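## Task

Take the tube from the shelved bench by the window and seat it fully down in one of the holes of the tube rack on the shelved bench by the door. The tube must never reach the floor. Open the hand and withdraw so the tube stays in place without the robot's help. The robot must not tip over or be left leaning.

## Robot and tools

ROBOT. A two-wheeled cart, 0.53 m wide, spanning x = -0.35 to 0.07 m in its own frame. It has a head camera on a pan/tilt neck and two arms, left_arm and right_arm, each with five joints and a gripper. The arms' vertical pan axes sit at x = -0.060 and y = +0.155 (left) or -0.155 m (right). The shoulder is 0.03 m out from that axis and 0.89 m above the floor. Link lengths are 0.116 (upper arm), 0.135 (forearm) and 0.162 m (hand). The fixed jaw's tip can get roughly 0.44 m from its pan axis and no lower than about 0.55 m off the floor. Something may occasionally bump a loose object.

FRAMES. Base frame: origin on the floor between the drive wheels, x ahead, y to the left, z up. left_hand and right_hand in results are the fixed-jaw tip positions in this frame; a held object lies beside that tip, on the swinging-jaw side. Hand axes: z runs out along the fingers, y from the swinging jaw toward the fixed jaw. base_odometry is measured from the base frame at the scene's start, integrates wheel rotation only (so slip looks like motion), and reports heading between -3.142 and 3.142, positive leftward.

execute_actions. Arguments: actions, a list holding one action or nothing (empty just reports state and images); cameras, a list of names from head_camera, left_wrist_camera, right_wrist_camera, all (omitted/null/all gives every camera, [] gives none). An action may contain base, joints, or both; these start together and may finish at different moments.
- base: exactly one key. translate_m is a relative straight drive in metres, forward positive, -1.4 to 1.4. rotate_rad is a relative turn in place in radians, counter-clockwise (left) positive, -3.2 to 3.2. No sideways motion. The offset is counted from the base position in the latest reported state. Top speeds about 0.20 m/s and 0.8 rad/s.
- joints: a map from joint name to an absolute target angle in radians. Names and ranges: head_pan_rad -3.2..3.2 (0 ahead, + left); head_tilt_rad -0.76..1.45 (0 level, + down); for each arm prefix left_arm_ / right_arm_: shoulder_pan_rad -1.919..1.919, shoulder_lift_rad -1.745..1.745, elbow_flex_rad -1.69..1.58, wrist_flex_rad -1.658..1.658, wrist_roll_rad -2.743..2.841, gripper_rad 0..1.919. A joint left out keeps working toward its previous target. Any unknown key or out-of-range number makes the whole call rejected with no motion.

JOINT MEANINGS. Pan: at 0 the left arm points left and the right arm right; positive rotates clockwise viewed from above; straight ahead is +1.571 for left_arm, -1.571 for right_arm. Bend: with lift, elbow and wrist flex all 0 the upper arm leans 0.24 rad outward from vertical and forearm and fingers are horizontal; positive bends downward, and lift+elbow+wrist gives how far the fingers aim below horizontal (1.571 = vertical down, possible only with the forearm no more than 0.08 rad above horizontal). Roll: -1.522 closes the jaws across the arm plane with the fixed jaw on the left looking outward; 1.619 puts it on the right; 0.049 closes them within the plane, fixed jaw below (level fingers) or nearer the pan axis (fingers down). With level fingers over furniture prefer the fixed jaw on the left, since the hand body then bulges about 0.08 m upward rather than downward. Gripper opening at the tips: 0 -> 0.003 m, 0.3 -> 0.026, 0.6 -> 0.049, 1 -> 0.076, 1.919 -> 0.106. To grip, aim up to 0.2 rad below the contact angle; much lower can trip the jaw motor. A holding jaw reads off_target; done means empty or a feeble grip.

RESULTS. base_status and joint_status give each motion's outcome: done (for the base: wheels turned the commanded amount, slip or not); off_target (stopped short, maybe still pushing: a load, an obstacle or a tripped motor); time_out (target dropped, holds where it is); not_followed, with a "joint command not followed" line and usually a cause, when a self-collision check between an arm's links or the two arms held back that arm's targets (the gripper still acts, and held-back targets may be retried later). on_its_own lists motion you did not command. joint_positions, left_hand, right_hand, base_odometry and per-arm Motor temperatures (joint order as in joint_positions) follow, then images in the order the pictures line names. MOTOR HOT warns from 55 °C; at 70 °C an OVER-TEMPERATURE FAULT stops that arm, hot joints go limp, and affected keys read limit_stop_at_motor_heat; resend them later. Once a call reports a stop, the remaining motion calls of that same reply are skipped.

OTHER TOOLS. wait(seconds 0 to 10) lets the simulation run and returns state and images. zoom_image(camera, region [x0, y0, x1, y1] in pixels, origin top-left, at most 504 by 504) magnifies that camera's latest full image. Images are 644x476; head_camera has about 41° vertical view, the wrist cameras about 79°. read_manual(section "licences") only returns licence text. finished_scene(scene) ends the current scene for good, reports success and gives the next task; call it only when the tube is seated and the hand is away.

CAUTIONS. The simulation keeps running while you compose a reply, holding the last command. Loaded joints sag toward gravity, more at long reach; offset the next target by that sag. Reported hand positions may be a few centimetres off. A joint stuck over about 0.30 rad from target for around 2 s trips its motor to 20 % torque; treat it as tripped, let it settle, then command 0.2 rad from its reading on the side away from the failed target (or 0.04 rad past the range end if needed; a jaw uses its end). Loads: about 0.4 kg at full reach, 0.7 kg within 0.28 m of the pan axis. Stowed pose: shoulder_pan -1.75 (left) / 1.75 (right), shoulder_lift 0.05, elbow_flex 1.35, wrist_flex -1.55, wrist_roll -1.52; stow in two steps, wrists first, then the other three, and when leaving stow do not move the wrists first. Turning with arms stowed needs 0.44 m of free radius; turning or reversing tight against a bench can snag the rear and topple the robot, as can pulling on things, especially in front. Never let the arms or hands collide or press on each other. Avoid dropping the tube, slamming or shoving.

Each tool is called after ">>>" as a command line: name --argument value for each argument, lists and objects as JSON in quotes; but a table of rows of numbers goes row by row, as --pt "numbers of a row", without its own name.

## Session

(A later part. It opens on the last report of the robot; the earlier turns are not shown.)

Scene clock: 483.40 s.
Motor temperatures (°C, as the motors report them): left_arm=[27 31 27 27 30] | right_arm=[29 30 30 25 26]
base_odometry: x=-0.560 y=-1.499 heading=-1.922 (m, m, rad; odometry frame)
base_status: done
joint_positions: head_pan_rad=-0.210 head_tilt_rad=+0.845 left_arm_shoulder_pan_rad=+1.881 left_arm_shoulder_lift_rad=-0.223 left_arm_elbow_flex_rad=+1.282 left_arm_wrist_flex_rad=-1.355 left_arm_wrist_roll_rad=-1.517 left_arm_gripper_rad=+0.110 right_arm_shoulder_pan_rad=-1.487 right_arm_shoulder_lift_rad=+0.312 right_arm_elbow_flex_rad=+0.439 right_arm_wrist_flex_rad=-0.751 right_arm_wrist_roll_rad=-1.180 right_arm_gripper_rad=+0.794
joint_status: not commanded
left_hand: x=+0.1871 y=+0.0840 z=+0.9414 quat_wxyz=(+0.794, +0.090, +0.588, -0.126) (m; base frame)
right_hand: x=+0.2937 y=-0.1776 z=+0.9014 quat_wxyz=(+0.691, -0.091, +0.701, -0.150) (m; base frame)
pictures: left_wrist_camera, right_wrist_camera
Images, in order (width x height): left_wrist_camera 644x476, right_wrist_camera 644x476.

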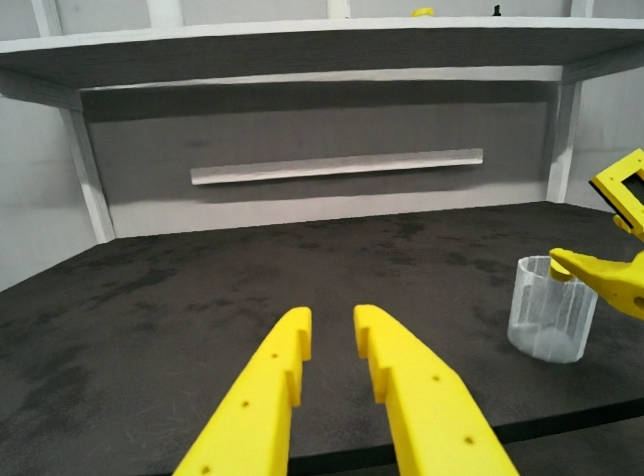

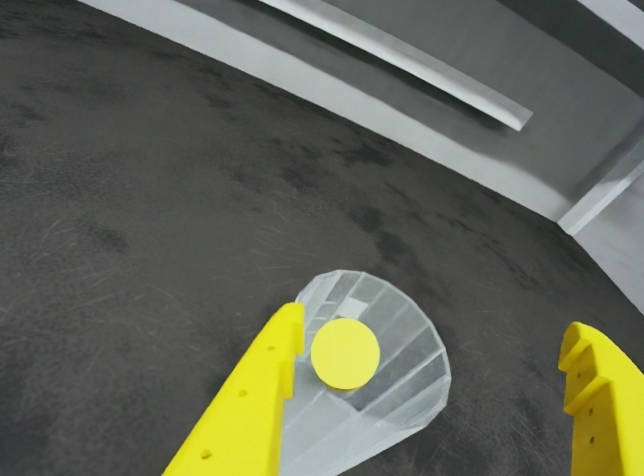

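>>> execute_actions --actions '[{"base":{"translate_m":0.01},"joints":{"right_arm_shoulder_lift_rad":0.385,"right_arm_elbow_flex_rad":0.435,"right_arm_wrist_flex_rad":-0.862,"right_arm_shoulder_pan_rad":-1.468}}]' --cameras '["left_wrist_camera","right_wrist_camera"]'

>>> zoom_image --camera "left_wrist_camera" --region '[484, 200, 644, 380]'

Scene clock: 510.27 s.
Motor temperatures (°C, as the motors report them): left_arm=[27 31 27 27 30] | right_arm=[29 30 30 25 26]
base_odometry: x=-0.563 y=-1.509 heading=-1.922 (m, m, rad; odometry frame)
base_status: done
joint_positions: head_pan_rad=-0.210 head_tilt_rad=+0.845 left_arm_shoulder_pan_rad=+1.881 left_arm_shoulder_lift_rad=-0.223 left_arm_elbow_flex_rad=+1.282 left_arm_wrist_flex_rad=-1.355 left_arm_wrist_roll_rad=-1.517 left_arm_gripper_rad=+0.110 right_arm_shoulder_pan_rad=-1.474 right_arm_shoulder_lift_rad=+0.403 right_arm_elbow_flex_rad=+0.440 right_arm_wrist_flex_rad=-0.841 right_arm_wrist_roll_rad=-1.180 right_arm_gripper_rad=+0.794
joint_status: all done
left_hand: x=+0.1871 y=+0.0840 z=+0.9414 quat_wxyz=(+0.794, +0.090, +0.588, -0.126) (m; base frame)
right_hand: x=+0.2935 y=-0.1820 z=+0.8862 quat_wxyz=(+0.690, -0.087, +0.702, -0.154) (m; base frame)
pictures: left_wrist_camera, right_wrist_camera
Images, in order (width x height): left_wrist_camera 644x476, right_wrist_camera 644x476.

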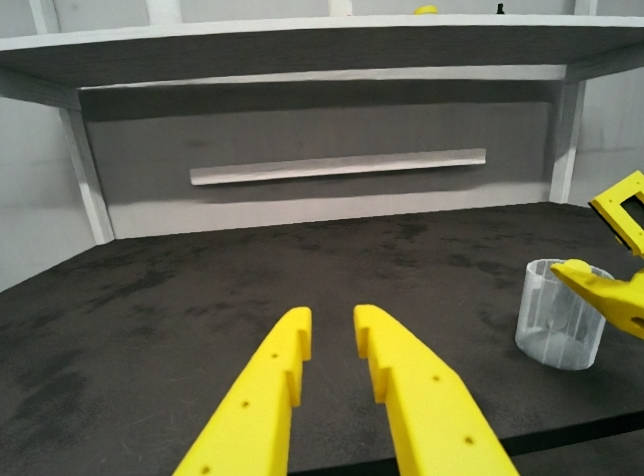

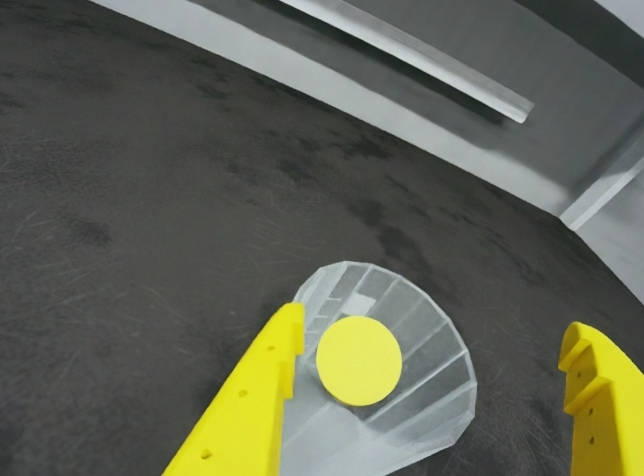

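Region (484, 200, 644, 380) of left_wrist_camera's 644x476 image, scaled by 2.800.

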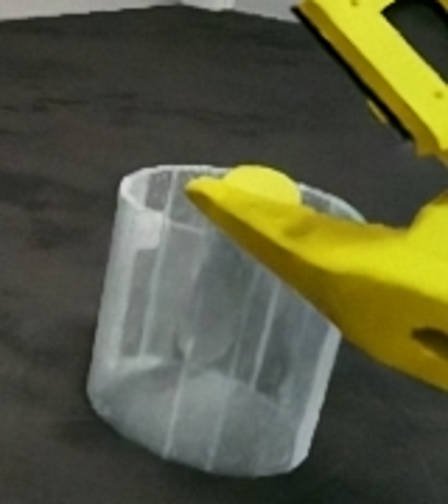

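>>> execute_actions --actions '[{"base":{"translate_m":0.008},"joints":{"right_arm_shoulder_lift_rad":0.495,"right_arm_elbow_flex_rad":0.43,"right_arm_wrist_flex_rad":-0.962,"right_arm_shoulder_pan_rad":-1.454}}]' --cameras '["left_wrist_camera","right_wrist_camera"]'

>>> zoom_image --camera "left_wrist_camera" --region '[484, 200, 644, 380]'

Scene clock: 528.57 s.
Motor temperatures (°C, as the motors report them): left_arm=[27 31 27 27 30] | right_arm=[29 30 30 25 26]
base_odometry: x=-0.566 y=-1.517 heading=-1.922 (m, m, rad; odometry frame)
base_status: done
joint_positions: head_pan_rad=-0.210 head_tilt_rad=+0.845 left_arm_shoulder_pan_rad=+1.881 left_arm_shoulder_lift_rad=-0.223 left_arm_elbow_flex_rad=+1.282 left_arm_wrist_flex_rad=-1.355 left_arm_wrist_roll_rad=-1.517 left_arm_gripper_rad=+0.110 right_arm_shoulder_pan_rad=-1.459 right_arm_shoulder_lift_rad=+0.511 right_arm_elbow_flex_rad=+0.440 right_arm_wrist_flex_rad=-0.942 right_arm_wrist_roll_rad=-1.180 right_arm_gripper_rad=+0.794
joint_status: all done
left_hand: x=+0.1871 y=+0.0840 z=+0.9414 quat_wxyz=(+0.794, +0.090, +0.588, -0.126) (m; base frame)
right_hand: x=+0.2915 y=-0.1872 z=+0.8672 quat_wxyz=(+0.686, -0.082, +0.706, -0.158) (m; base frame)
pictures: left_wrist_camera, right_wrist_camera
Images, in order (width x height): left_wrist_camera 644x476, right_wrist_camera 644x476.

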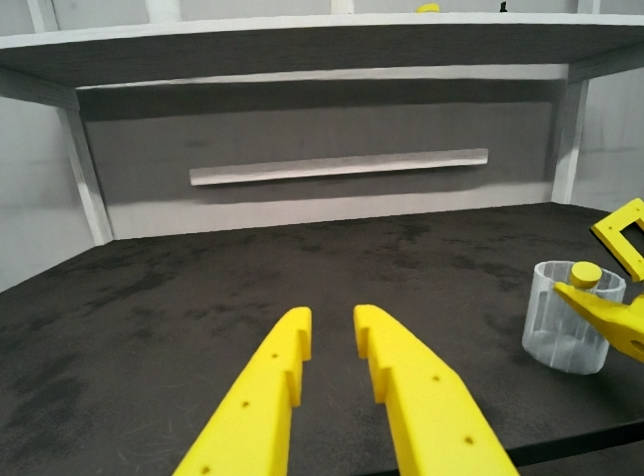

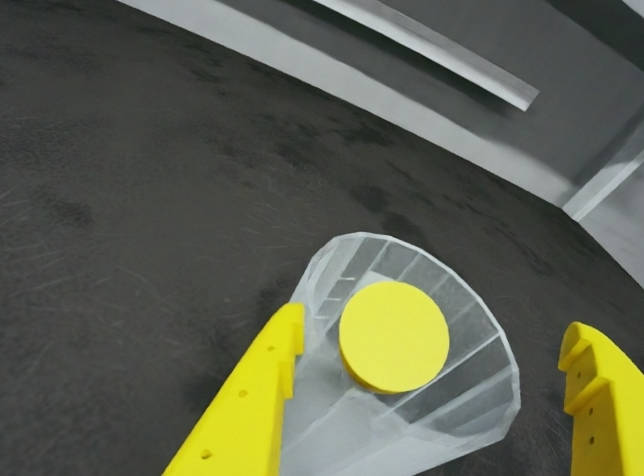

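Region (484, 200, 644, 380) of left_wrist_camera's 644x476 image, scaled by 2.800.

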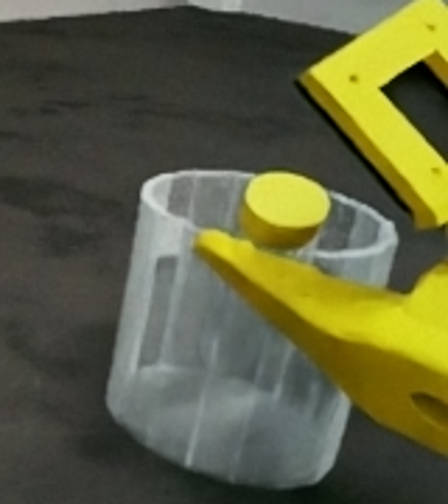

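>>> execute_actions --actions '[{"joints":{"right_arm_shoulder_pan_rad":-1.442,"right_arm_gripper_rad":0.4}}]' --cameras '["left_wrist_camera","right_wrist_camera"]'

>>> zoom_image --camera "left_wrist_camera" --region '[484, 200, 644, 380]'

Scene clock: 548.60 s.
Motor temperatures (°C, as the motors report them): left_arm=[27 31 27 27 30] | right_arm=[29 30 30 25 26]
base_odometry: x=-0.566 y=-1.517 heading=-1.922 (m, m, rad; odometry frame)
base_status: not commanded
joint_positions: head_pan_rad=-0.210 head_tilt_rad=+0.845 left_arm_shoulder_pan_rad=+1.881 left_arm_shoulder_lift_rad=-0.223 left_arm_elbow_flex_rad=+1.282 left_arm_wrist_flex_rad=-1.355 left_arm_wrist_roll_rad=-1.517 left_arm_gripper_rad=+0.110 right_arm_shoulder_pan_rad=-1.451 right_arm_shoulder_lift_rad=+0.511 right_arm_elbow_flex_rad=+0.440 right_arm_wrist_flex_rad=-0.942 right_arm_wrist_roll_rad=-1.180 right_arm_gripper_rad=+0.407
joint_status: all done
left_hand: x=+0.1871 y=+0.0840 z=+0.9414 quat_wxyz=(+0.794, +0.090, +0.588, -0.126) (m; base frame)
right_hand: x=+0.2913 y=-0.1899 z=+0.8672 quat_wxyz=(+0.685, -0.079, +0.706, -0.161) (m; base frame)
pictures: left_wrist_camera, right_wrist_camera
Images, in order (width x height): left_wrist_camera 644x476, right_wrist_camera 644x476.

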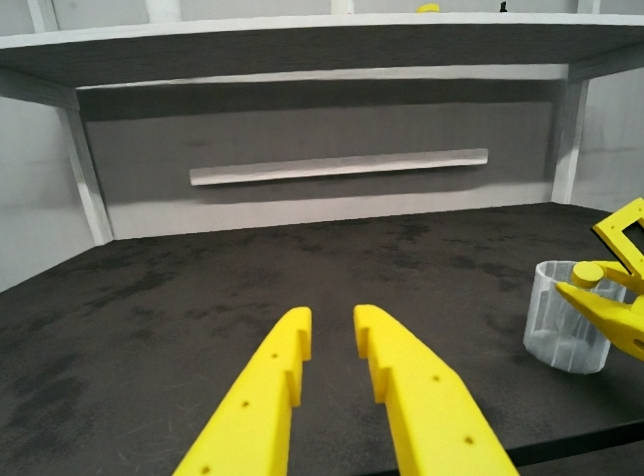

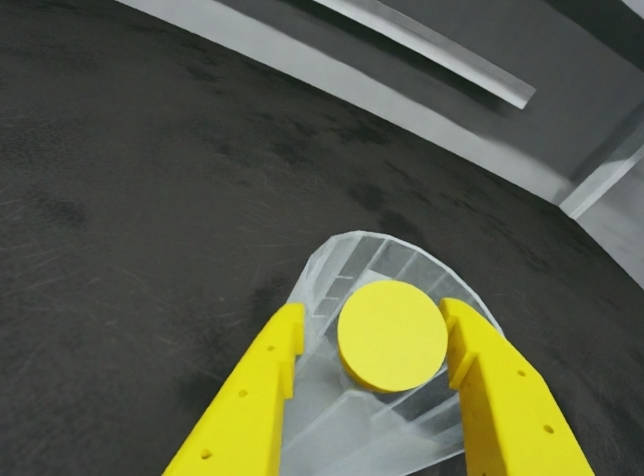

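Region (484, 200, 644, 380) of left_wrist_camera's 644x476 image, scaled by 2.800.

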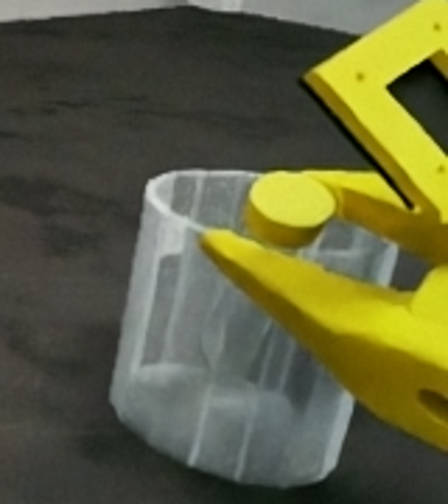

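>>> execute_actions --actions '[{"joints":{"right_arm_gripper_rad":0.25}}]' --cameras '["left_wrist_camera","right_wrist_camera"]'

>>> zoom_image --camera "left_wrist_camera" --region '[484, 200, 644, 380]'

Scene clock: 568.57 s.
Motor temperatures (°C, as the motors report them): left_arm=[27 31 27 27 30] | right_arm=[29 30 30 25 26]
base_odometry: x=-0.566 y=-1.517 heading=-1.922 (m, m, rad; odometry frame)
base_status: not commanded
joint_positions: head_pan_rad=-0.210 head_tilt_rad=+0.845 left_arm_shoulder_pan_rad=+1.881 left_arm_shoulder_lift_rad=-0.223 left_arm_elbow_flex_rad=+1.282 left_arm_wrist_flex_rad=-1.355 left_arm_wrist_roll_rad=-1.517 left_arm_gripper_rad=+0.110 right_arm_shoulder_pan_rad=-1.450 right_arm_shoulder_lift_rad=+0.511 right_arm_elbow_flex_rad=+0.440 right_arm_wrist_flex_rad=-0.944 right_arm_wrist_roll_rad=-1.180 right_arm_gripper_rad=+0.257
joint_status: all done
left_hand: x=+0.1871 y=+0.0840 z=+0.9414 quat_wxyz=(+0.794, +0.090, +0.588, -0.126) (m; base frame)
right_hand: x=+0.2912 y=-0.1905 z=+0.8675 quat_wxyz=(+0.686, -0.078, +0.706, -0.162) (m; base frame)
pictures: left_wrist_camera, right_wrist_camera
Images, in order (width x height): left_wrist_camera 644x476, right_wrist_camera 644x476.

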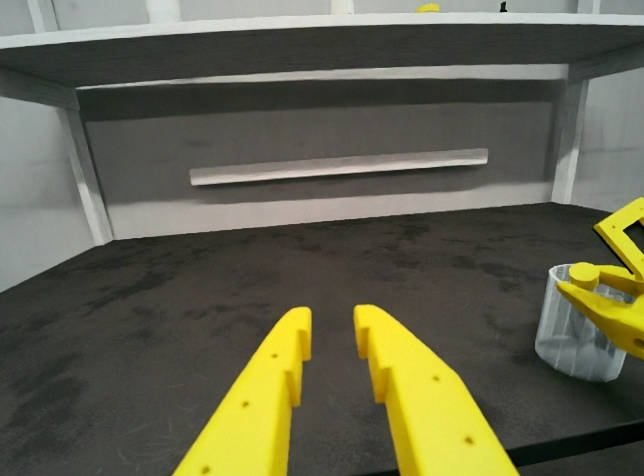

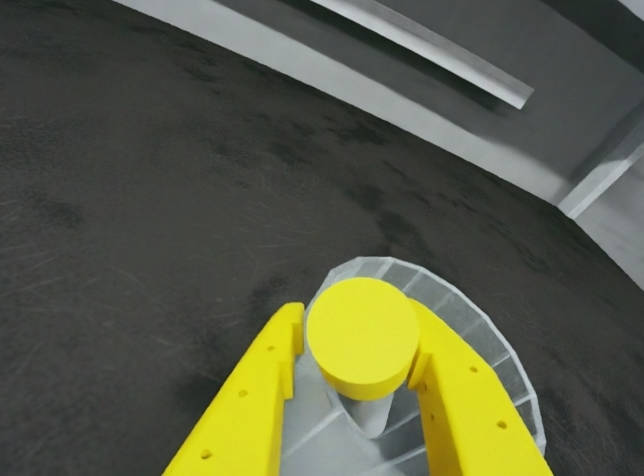

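Region (484, 200, 644, 380) of left_wrist_camera's 644x476 image, scaled by 2.800.

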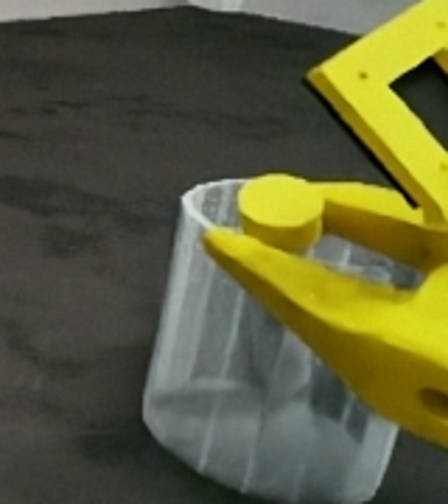

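>>> execute_actions --actions '[{"joints":{"right_arm_gripper_rad":0.33,"right_arm_shoulder_lift_rad":0.425,"right_arm_wrist_flex_rad":-0.89}}]' --cameras '["left_wrist_camera","right_wrist_camera"]'

>>> zoom_image --camera "left_wrist_camera" --region '[484, 200, 644, 380]'

Scene clock: 582.63 s.
Motor temperatures (°C, as the motors report them): left_arm=[27 31 27 27 30] | right_arm=[29 30 30 25 26]
base_odometry: x=-0.566 y=-1.517 heading=-1.922 (m, m, rad; odometry frame)
base_status: not commanded
joint_positions: head_pan_rad=-0.210 head_tilt_rad=+0.845 left_arm_shoulder_pan_rad=+1.881 left_arm_shoulder_lift_rad=-0.223 left_arm_elbow_flex_rad=+1.282 left_arm_wrist_flex_rad=-1.355 left_arm_wrist_roll_rad=-1.517 left_arm_gripper_rad=+0.110 right_arm_shoulder_pan_rad=-1.450 right_arm_shoulder_lift_rad=+0.479 right_arm_elbow_flex_rad=+0.440 right_arm_wrist_flex_rad=-0.895 right_arm_wrist_roll_rad=-1.180 right_arm_gripper_rad=+0.324
joint_status: all done
left_hand: x=+0.1871 y=+0.0840 z=+0.9414 quat_wxyz=(+0.794, +0.090, +0.588, -0.126) (m; base frame)
right_hand: x=+0.2918 y=-0.1905 z=+0.8700 quat_wxyz=(+0.680, -0.079, +0.711, -0.160) (m; base frame)
pictures: left_wrist_camera, right_wrist_camera
Images, in order (width x height): left_wrist_camera 644x476, right_wrist_camera 644x476.

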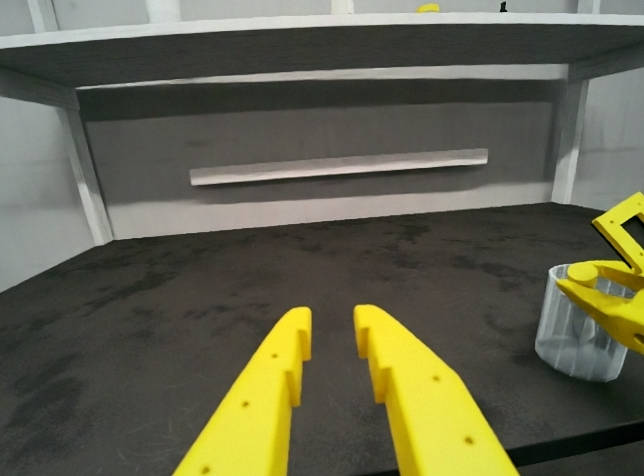

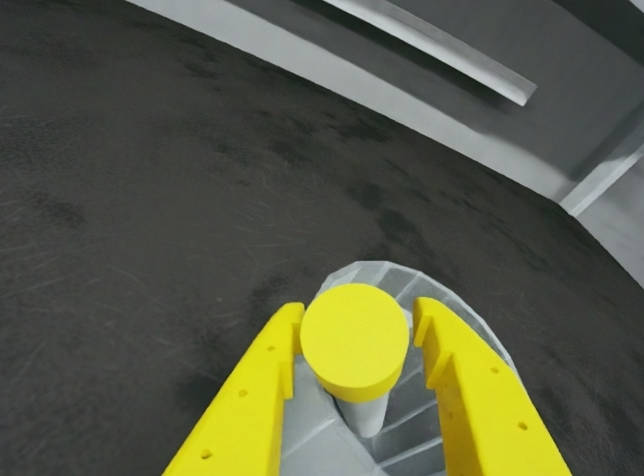

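Region (484, 200, 644, 380) of left_wrist_camera's 644x476 image, scaled by 2.800.

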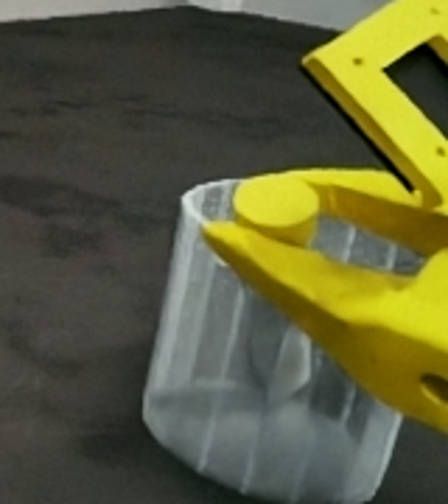

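>>> execute_actions --actions '[{"joints":{"right_arm_shoulder_lift_rad":0.40,"right_arm_wrist_flex_rad":-0.872}}]' --cameras '["left_wrist_camera","right_wrist_camera"]'

>>> zoom_image --camera "left_wrist_camera" --region '[484, 200, 644, 380]'

Scene clock: 589.07 s.
Motor temperatures (°C, as the motors report them): left_arm=[27 31 27 27 30] | right_arm=[29 30 30 25 26]
base_odometry: x=-0.566 y=-1.517 heading=-1.922 (m, m, rad; odometry frame)
base_status: not commanded
joint_positions: head_pan_rad=-0.210 head_tilt_rad=+0.845 left_arm_shoulder_pan_rad=+1.881 left_arm_shoulder_lift_rad=-0.223 left_arm_elbow_flex_rad=+1.282 left_arm_wrist_flex_rad=-1.355 left_arm_wrist_roll_rad=-1.517 left_arm_gripper_rad=+0.110 right_arm_shoulder_pan_rad=-1.448 right_arm_shoulder_lift_rad=+0.455 right_arm_elbow_flex_rad=+0.440 right_arm_wrist_flex_rad=-0.876 right_arm_wrist_roll_rad=-1.180 right_arm_gripper_rad=+0.324
joint_status: all done
left_hand: x=+0.1871 y=+0.0840 z=+0.9414 quat_wxyz=(+0.794, +0.090, +0.588, -0.126) (m; base frame)
right_hand: x=+0.2921 y=-0.1911 z=+0.8750 quat_wxyz=(+0.682, -0.078, +0.709, -0.161) (m; base frame)
pictures: left_wrist_camera, right_wrist_camera
Images, in order (width x height): left_wrist_camera 644x476, right_wrist_camera 644x476.

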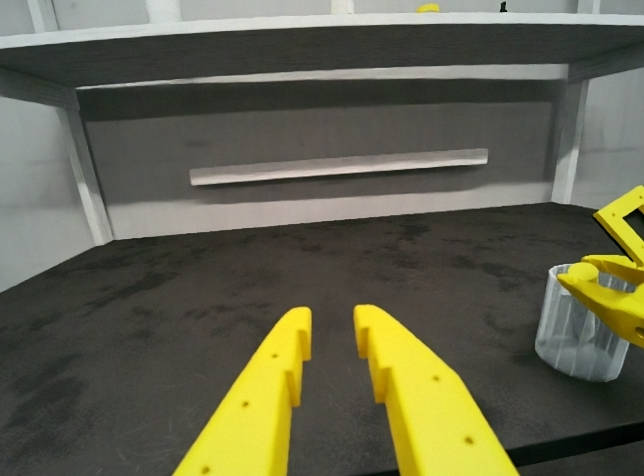

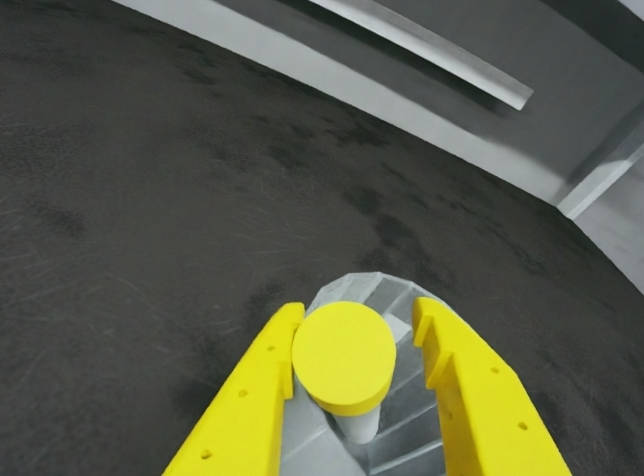

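Region (484, 200, 644, 380) of left_wrist_camera's 644x476 image, scaled by 2.800.

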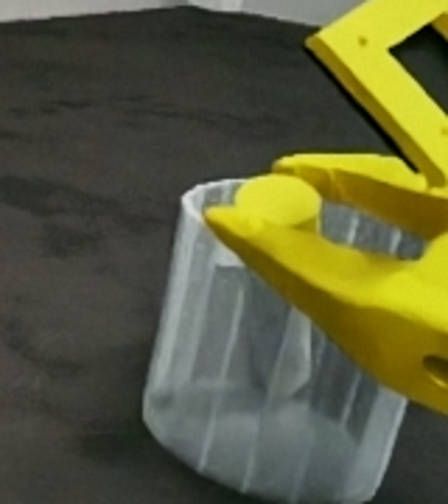

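>>> execute_actions --actions '[{"joints":{"right_arm_gripper_rad":0.06}}]' --cameras '["left_wrist_camera","right_wrist_camera"]'

>>> zoom_image --camera "left_wrist_camera" --region '[484, 200, 644, 380]'

Scene clock: 600.47 s.
Motor temperatures (°C, as the motors report them): left_arm=[27 31 27 27 30] | right_arm=[29 30 30 25 26]
base_odometry: x=-0.566 y=-1.517 heading=-1.922 (m, m, rad; odometry frame)
base_status: not commanded
joint_positions: head_pan_rad=-0.210 head_tilt_rad=+0.845 left_arm_shoulder_pan_rad=+1.881 left_arm_shoulder_lift_rad=-0.223 left_arm_elbow_flex_rad=+1.282 left_arm_wrist_flex_rad=-1.355 left_arm_wrist_roll_rad=-1.517 left_arm_gripper_rad=+0.110 right_arm_shoulder_pan_rad=-1.445 right_arm_shoulder_lift_rad=+0.439 right_arm_elbow_flex_rad=+0.440 right_arm_wrist_flex_rad=-0.876 right_arm_wrist_roll_rad=-1.177 right_arm_gripper_rad=+0.182
joint_status: right_arm_gripper_rad off_target (ended at +0.182, target +0.060)
left_hand: x=+0.1871 y=+0.0840 z=+0.9414 quat_wxyz=(+0.794, +0.090, +0.588, -0.126) (m; base frame)
right_hand: x=+0.2923 y=-0.1922 z=+0.8799 quat_wxyz=(+0.686, -0.078, +0.704, -0.165) (m; base frame)
pictures: left_wrist_camera, right_wrist_camera
Images, in order (width x height): left_wrist_camera 644x476, right_wrist_camera 644x476.

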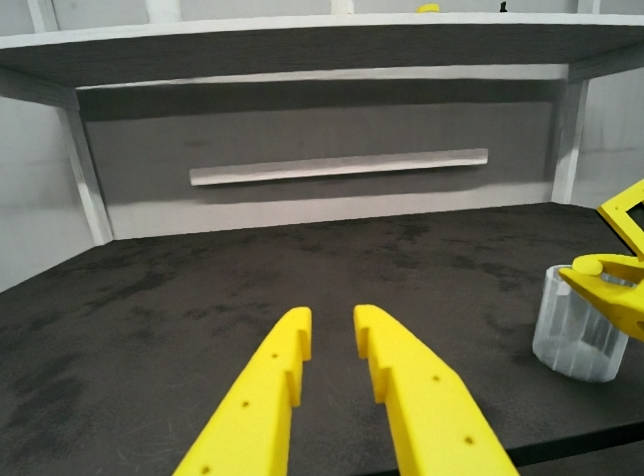

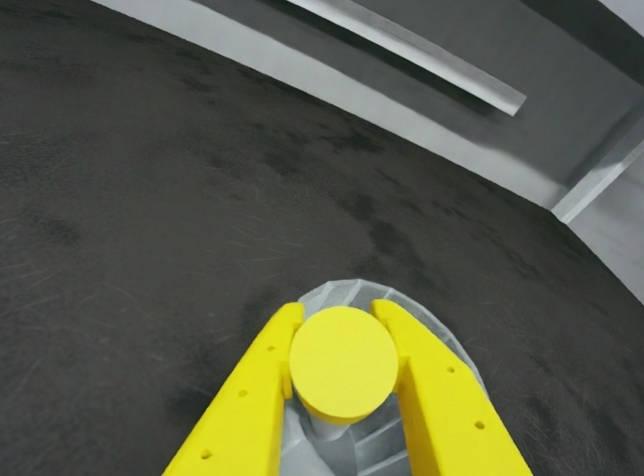

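Region (484, 200, 644, 380) of left_wrist_camera's 644x476 image, scaled by 2.800.

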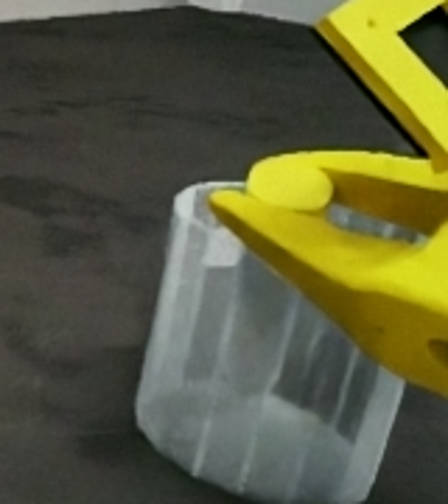

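>>> execute_actions --actions '[{"joints":{"right_arm_shoulder_lift_rad":0.27,"right_arm_wrist_flex_rad":-0.745}}]' --cameras '["left_wrist_camera","right_wrist_camera"]'

>>> zoom_image --camera "left_wrist_camera" --region '[464, 150, 644, 380]'

Scene clock: 609.00 s.
Motor temperatures (°C, as the motors report them): left_arm=[27 31 27 27 30] | right_arm=[29 30 30 25 26]
base_odometry: x=-0.566 y=-1.517 heading=-1.922 (m, m, rad; odometry frame)
base_status: not commanded
joint_positions: head_pan_rad=-0.210 head_tilt_rad=+0.845 left_arm_shoulder_pan_rad=+1.881 left_arm_shoulder_lift_rad=-0.223 left_arm_elbow_flex_rad=+1.282 left_arm_wrist_flex_rad=-1.355 left_arm_wrist_roll_rad=-1.517 left_arm_gripper_rad=+0.110 right_arm_shoulder_pan_rad=-1.445 right_arm_shoulder_lift_rad=+0.324 right_arm_elbow_flex_rad=+0.440 right_arm_wrist_flex_rad=-0.751 right_arm_wrist_roll_rad=-1.177 right_arm_gripper_rad=+0.182
joint_status: all done
left_hand: x=+0.1871 y=+0.0840 z=+0.9414 quat_wxyz=(+0.794, +0.090, +0.588, -0.126) (m; base frame)
right_hand: x=+0.2923 y=-0.1922 z=+0.8970 quat_wxyz=(+0.683, -0.078, +0.708, -0.164) (m; base frame)
pictures: left_wrist_camera, right_wrist_camera
Images, in order (width x height): left_wrist_camera 644x476, right_wrist_camera 644x476.

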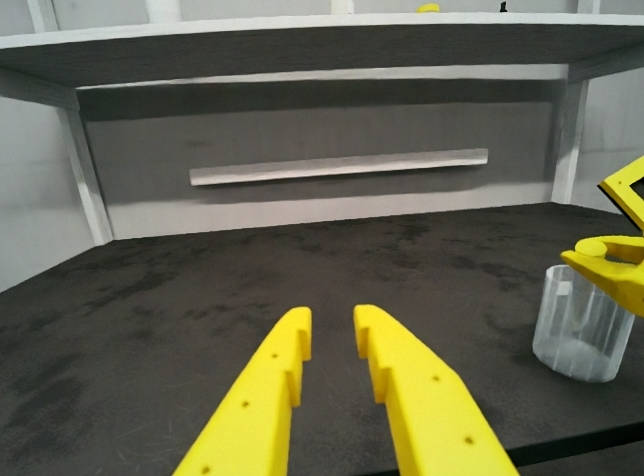

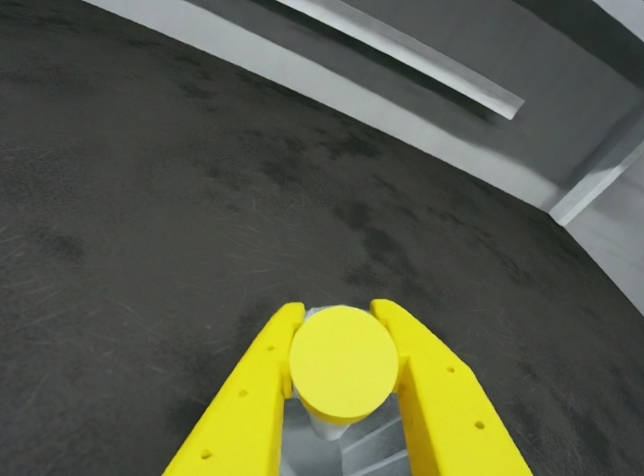

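Region (464, 150, 644, 380) of left_wrist_camera's 644x476 image, scaled by 2.191; it fills the left 394 columns of this view, and the rest is white.

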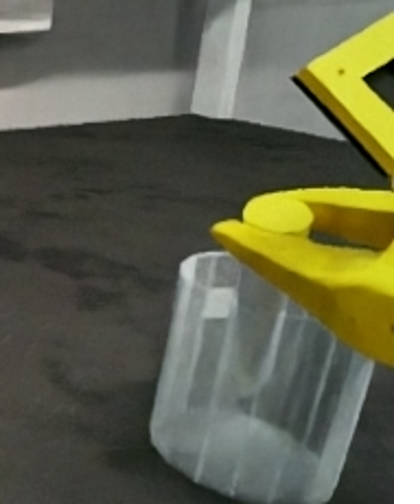

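>>> execute_actions --actions '[{"joints":{"right_arm_shoulder_lift_rad":0.075,"right_arm_elbow_flex_rad":0.335,"right_arm_wrist_flex_rad":-0.48,"right_arm_gripper_rad":0.02}}]' --cameras '["left_wrist_camera","right_wrist_camera"]'

>>> zoom_image --camera "left_wrist_camera" --region '[444, 120, 644, 400]'

Scene clock: 634.70 s.
Motor temperatures (°C, as the motors report them): left_arm=[27 31 27 27 30] | right_arm=[29 31 29 25 26]
base_odometry: x=-0.566 y=-1.517 heading=-1.922 (m, m, rad; odometry frame)
base_status: not commanded
joint_positions: head_pan_rad=-0.210 head_tilt_rad=+0.845 left_arm_shoulder_pan_rad=+1.881 left_arm_shoulder_lift_rad=-0.223 left_arm_elbow_flex_rad=+1.282 left_arm_wrist_flex_rad=-1.355 left_arm_wrist_roll_rad=-1.517 left_arm_gripper_rad=+0.110 right_arm_shoulder_pan_rad=-1.445 right_arm_shoulder_lift_rad=+0.128 right_arm_elbow_flex_rad=+0.370 right_arm_wrist_flex_rad=-0.484 right_arm_wrist_roll_rad=-1.177 right_arm_gripper_rad=+0.180
joint_status: right_arm_gripper_rad off_target (ended at +0.180, target +0.020); the others done
left_hand: x=+0.1871 y=+0.0840 z=+0.9414 quat_wxyz=(+0.794, +0.090, +0.588, -0.126) (m; base frame)
right_hand: x=+0.2921 y=-0.1922 z=+0.9371 quat_wxyz=(+0.683, -0.078, +0.708, -0.164) (m; base frame)
pictures: left_wrist_camera, right_wrist_camera
Images, in order (width x height): left_wrist_camera 644x476, right_wrist_camera 644x476.

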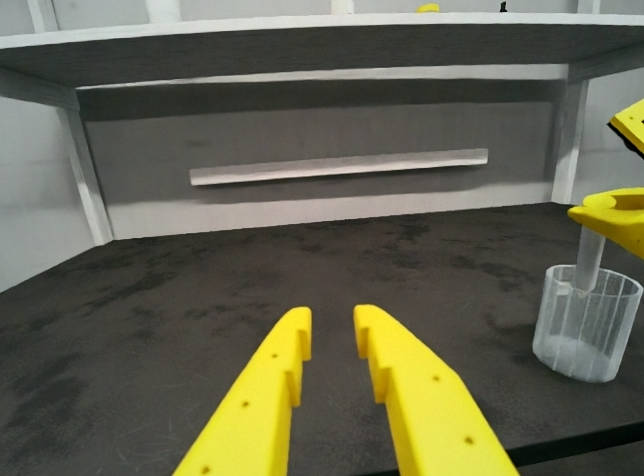

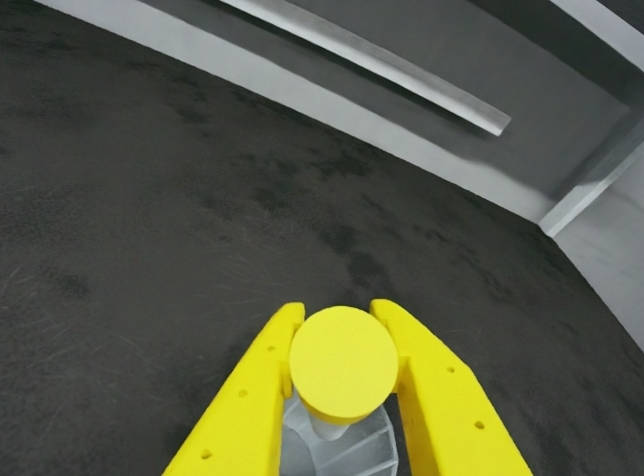

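Region (444, 120, 644, 400) of left_wrist_camera's 644x476 image, scaled by 1.800; it fills the left 360 columns of this view, and the rest is white.

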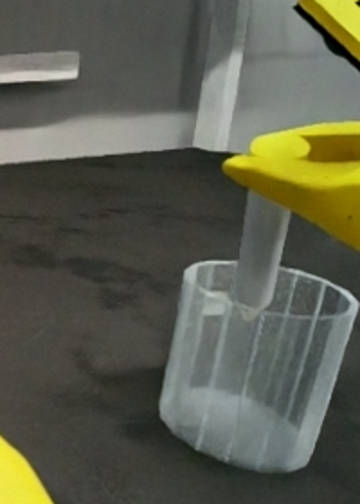

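>>> execute_actions --actions '[{"joints":{"right_arm_shoulder_lift_rad":-0.04,"right_arm_elbow_flex_rad":0.095,"right_arm_wrist_flex_rad":-0.125}}]' --cameras '["left_wrist_camera","right_wrist_camera"]'

>>> zoom_image --camera "left_wrist_camera" --region '[404, 80, 644, 400]'

Scene clock: 645.50 s.
Motor temperatures (°C, as the motors report them): left_arm=[27 31 27 27 30] | right_arm=[29 31 29 25 26]
base_odometry: x=-0.566 y=-1.517 heading=-1.922 (m, m, rad; odometry frame)
base_status: not commanded
joint_positions: head_pan_rad=-0.210 head_tilt_rad=+0.845 left_arm_shoulder_pan_rad=+1.881 left_arm_shoulder_lift_rad=-0.223 left_arm_elbow_flex_rad=+1.282 left_arm_wrist_flex_rad=-1.355 left_arm_wrist_roll_rad=-1.517 left_arm_gripper_rad=+0.110 right_arm_shoulder_pan_rad=-1.445 right_arm_shoulder_lift_rad=+0.010 right_arm_elbow_flex_rad=+0.135 right_arm_wrist_flex_rad=-0.129 right_arm_wrist_roll_rad=-1.177 right_arm_gripper_rad=+0.180
joint_status: all done
left_hand: x=+0.1871 y=+0.0840 z=+0.9414 quat_wxyz=(+0.794, +0.090, +0.588, -0.126) (m; base frame)
right_hand: x=+0.2923 y=-0.1922 z=+0.9866 quat_wxyz=(+0.682, -0.078, +0.708, -0.164) (m; base frame)
pictures: left_wrist_camera, right_wrist_camera
Images, in order (width x height): left_wrist_camera 644x476, right_wrist_camera 644x476.

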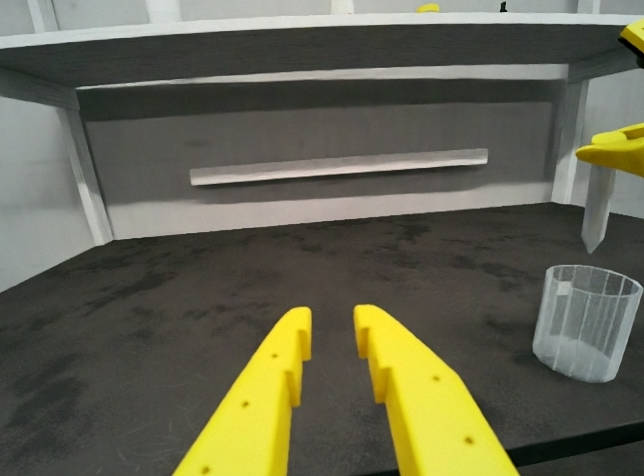

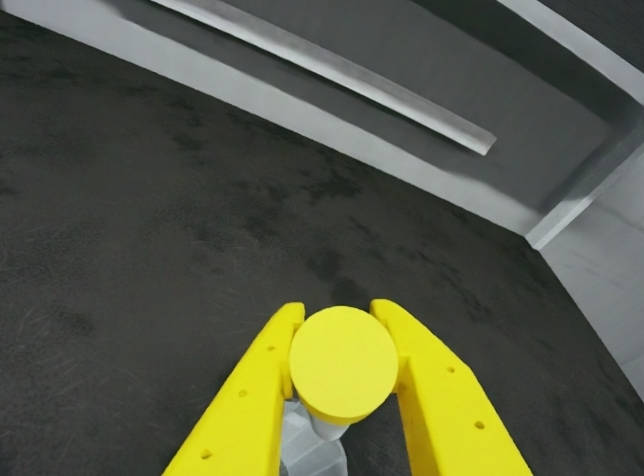

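Region (404, 80, 644, 400) of left_wrist_camera's 644x476 image, scaled by 1.575; it fills the left 378 columns of this view, and the rest is white.

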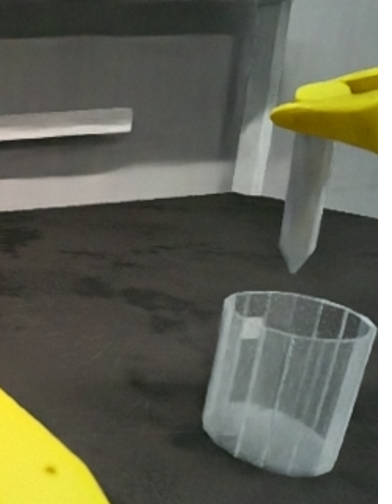

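>>> execute_actions --actions '[{"base":{"translate_m":-0.25},"joints":{"right_arm_wrist_roll_rad":-1.522,"head_pan_rad":-0.3,"head_tilt_rad":0.5}}]'

Scene clock: 668.20 s.
Motor temperatures (°C, as the motors report them): left_arm=[27 31 27 27 30] | right_arm=[29 31 30 25 26]
base_odometry: x=-0.480 y=-1.282 heading=-1.922 (m, m, rad; odometry frame)
base_status: done
joint_positions: head_pan_rad=-0.290 head_tilt_rad=+0.514 left_arm_shoulder_pan_rad=+1.881 left_arm_shoulder_lift_rad=-0.223 left_arm_elbow_flex_rad=+1.282 left_arm_wrist_flex_rad=-1.355 left_arm_wrist_roll_rad=-1.517 left_arm_gripper_rad=+0.110 right_arm_shoulder_pan_rad=-1.445 right_arm_shoulder_lift_rad=+0.010 right_arm_elbow_flex_rad=+0.133 right_arm_wrist_flex_rad=-0.129 right_arm_wrist_roll_rad=-1.513 right_arm_gripper_rad=+0.180
joint_status: all done
left_hand: x=+0.1871 y=+0.0840 z=+0.9414 quat_wxyz=(+0.794, +0.090, +0.588, -0.126) (m; base frame)
right_hand: x=+0.2925 y=-0.1917 z=+0.9896 quat_wxyz=(+0.701, +0.041, +0.711, -0.047) (m; base frame)
pictures: head_camera, left_wrist_camera, right_wrist_camera
Images, in order (width x height): head_camera 644x476, left_wrist_camera 644x476, right_wrist_camera 644x476.

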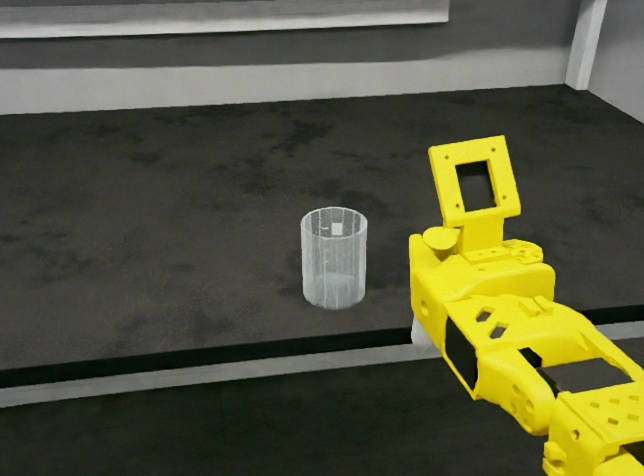

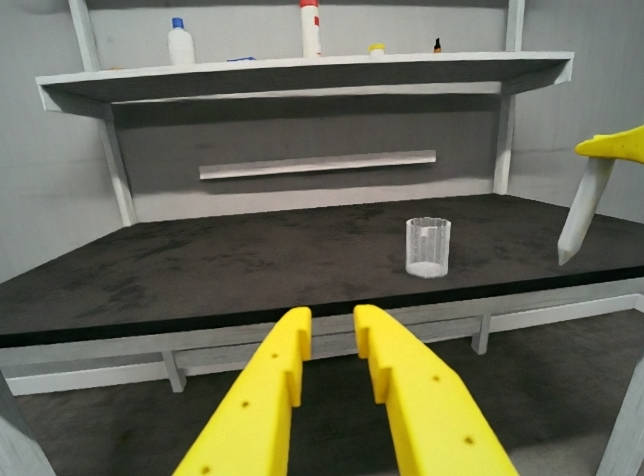

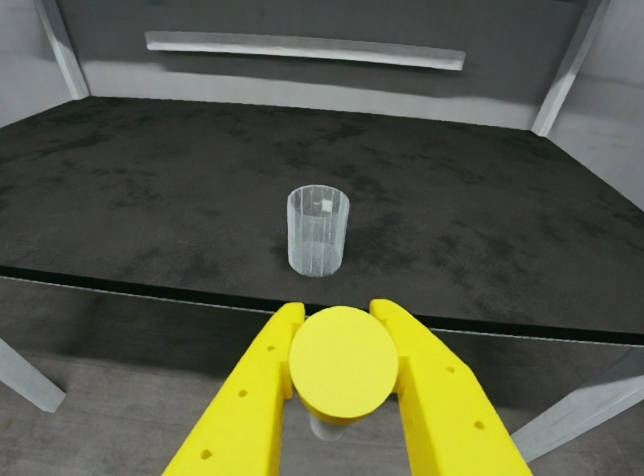

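>>> execute_actions --actions '[{"joints":{"right_arm_wrist_flex_rad":0.14,"right_arm_shoulder_pan_rad":-1.5}}]'

Scene clock: 675.43 s.
Motor temperatures (°C, as the motors report them): left_arm=[27 31 27 27 30] | right_arm=[29 31 30 25 26]
base_odometry: x=-0.480 y=-1.282 heading=-1.922 (m, m, rad; odometry frame)
base_status: not commanded
joint_positions: head_pan_rad=-0.290 head_tilt_rad=+0.514 left_arm_shoulder_pan_rad=+1.881 left_arm_shoulder_lift_rad=-0.223 left_arm_elbow_flex_rad=+1.282 left_arm_wrist_flex_rad=-1.355 left_arm_wrist_roll_rad=-1.517 left_arm_gripper_rad=+0.110 right_arm_shoulder_pan_rad=-1.494 right_arm_shoulder_lift_rad=+0.010 right_arm_elbow_flex_rad=+0.133 right_arm_wrist_flex_rad=+0.135 right_arm_wrist_roll_rad=-1.513 right_arm_gripper_rad=+0.180
joint_status: all done
left_hand: x=+0.1871 y=+0.0840 z=+0.9414 quat_wxyz=(+0.794, +0.090, +0.588, -0.126) (m; base frame)
right_hand: x=+0.2876 y=-0.1739 z=+0.9478 quat_wxyz=(+0.602, +0.027, +0.798, -0.026) (m; base frame)
pictures: head_camera, left_wrist_camera, right_wrist_camera
Images, in order (width x height): head_camera 644x476, left_wrist_camera 644x476, right_wrist_camera 644x476.

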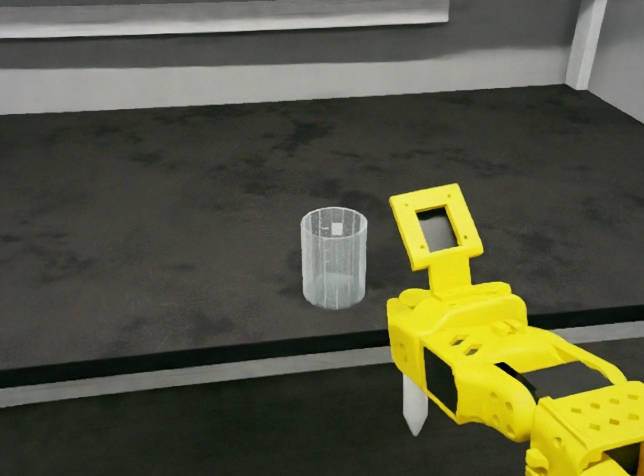

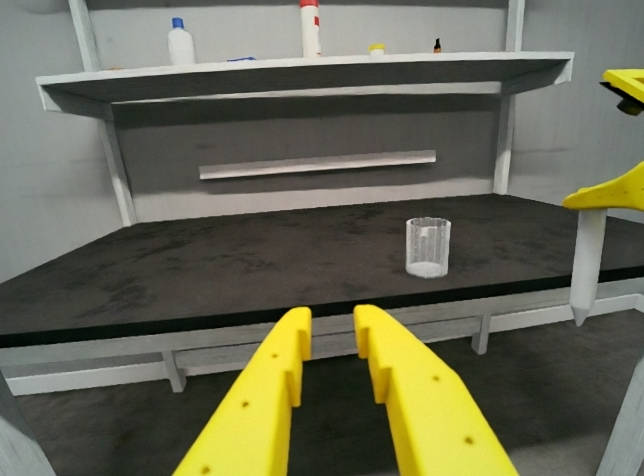

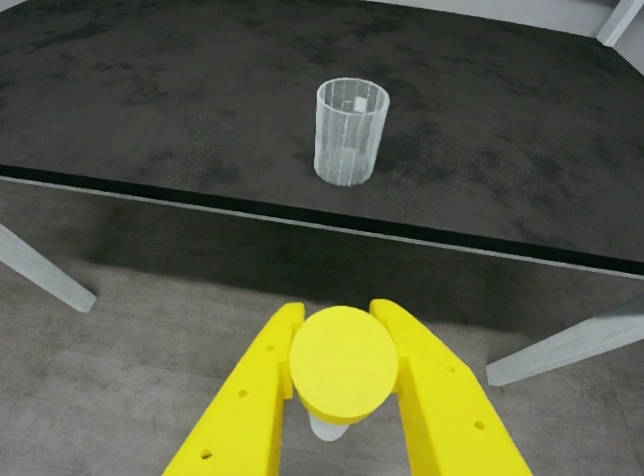

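>>> zoom_image --camera "head_camera" --region '[360, 320, 480, 450]'

Region (360, 320, 480, 450) of head_camera's 644x476 image, scaled by 3.877; it fills the left 465 columns of this view, and the rest is white.

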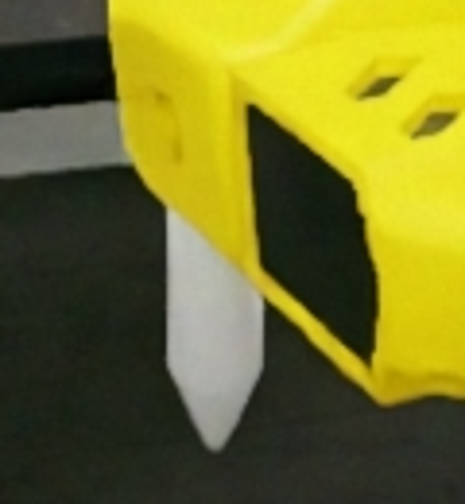

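>>> execute_actions --actions '[{"base":{"rotate_rad":-3.083},"joints":{"head_pan_rad":0.0,"head_tilt_rad":0.35}}]'

Scene clock: 711.50 s.
Motor temperatures (°C, as the motors report them): left_arm=[27 31 27 27 30] | right_arm=[29 31 30 25 26]
base_odometry: x=-0.480 y=-1.282 heading=+1.278 (m, m, rad; odometry frame)
base_status: done
joint_positions: head_pan_rad=-0.010 head_tilt_rad=+0.363 left_arm_shoulder_pan_rad=+1.881 left_arm_shoulder_lift_rad=-0.223 left_arm_elbow_flex_rad=+1.282 left_arm_wrist_flex_rad=-1.355 left_arm_wrist_roll_rad=-1.517 left_arm_gripper_rad=+0.110 right_arm_shoulder_pan_rad=-1.496 right_arm_shoulder_lift_rad=+0.010 right_arm_elbow_flex_rad=+0.133 right_arm_wrist_flex_rad=+0.135 right_arm_wrist_roll_rad=-1.513 right_arm_gripper_rad=+0.180
joint_status: all done
left_hand: x=+0.1871 y=+0.0840 z=+0.9414 quat_wxyz=(+0.794, +0.090, +0.588, -0.126) (m; base frame)
right_hand: x=+0.2877 y=-0.1734 z=+0.9478 quat_wxyz=(+0.602, +0.026, +0.798, -0.025) (m; base frame)
pictures: head_camera, left_wrist_camera, right_wrist_camera
Images, in order (width x height): head_camera 644x476, left_wrist_camera 644x476, right_wrist_camera 644x476.

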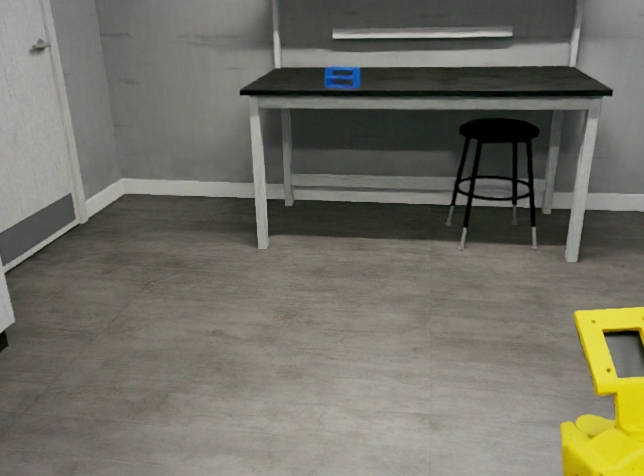

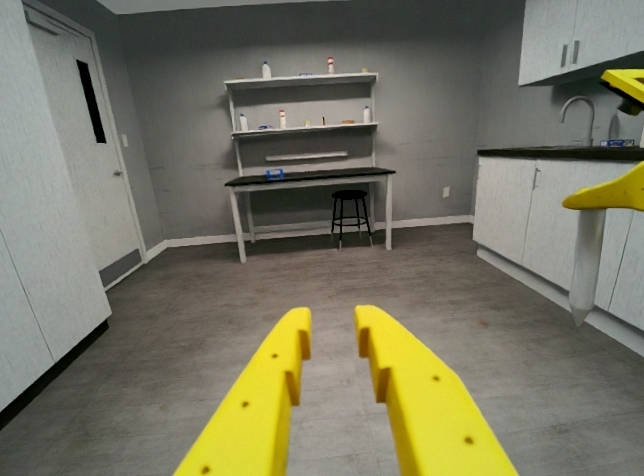

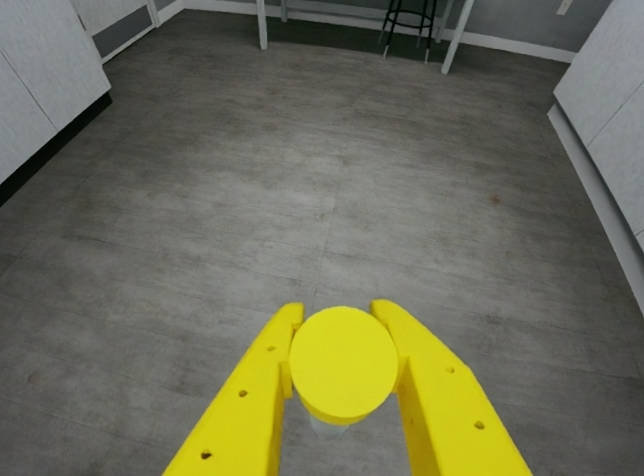

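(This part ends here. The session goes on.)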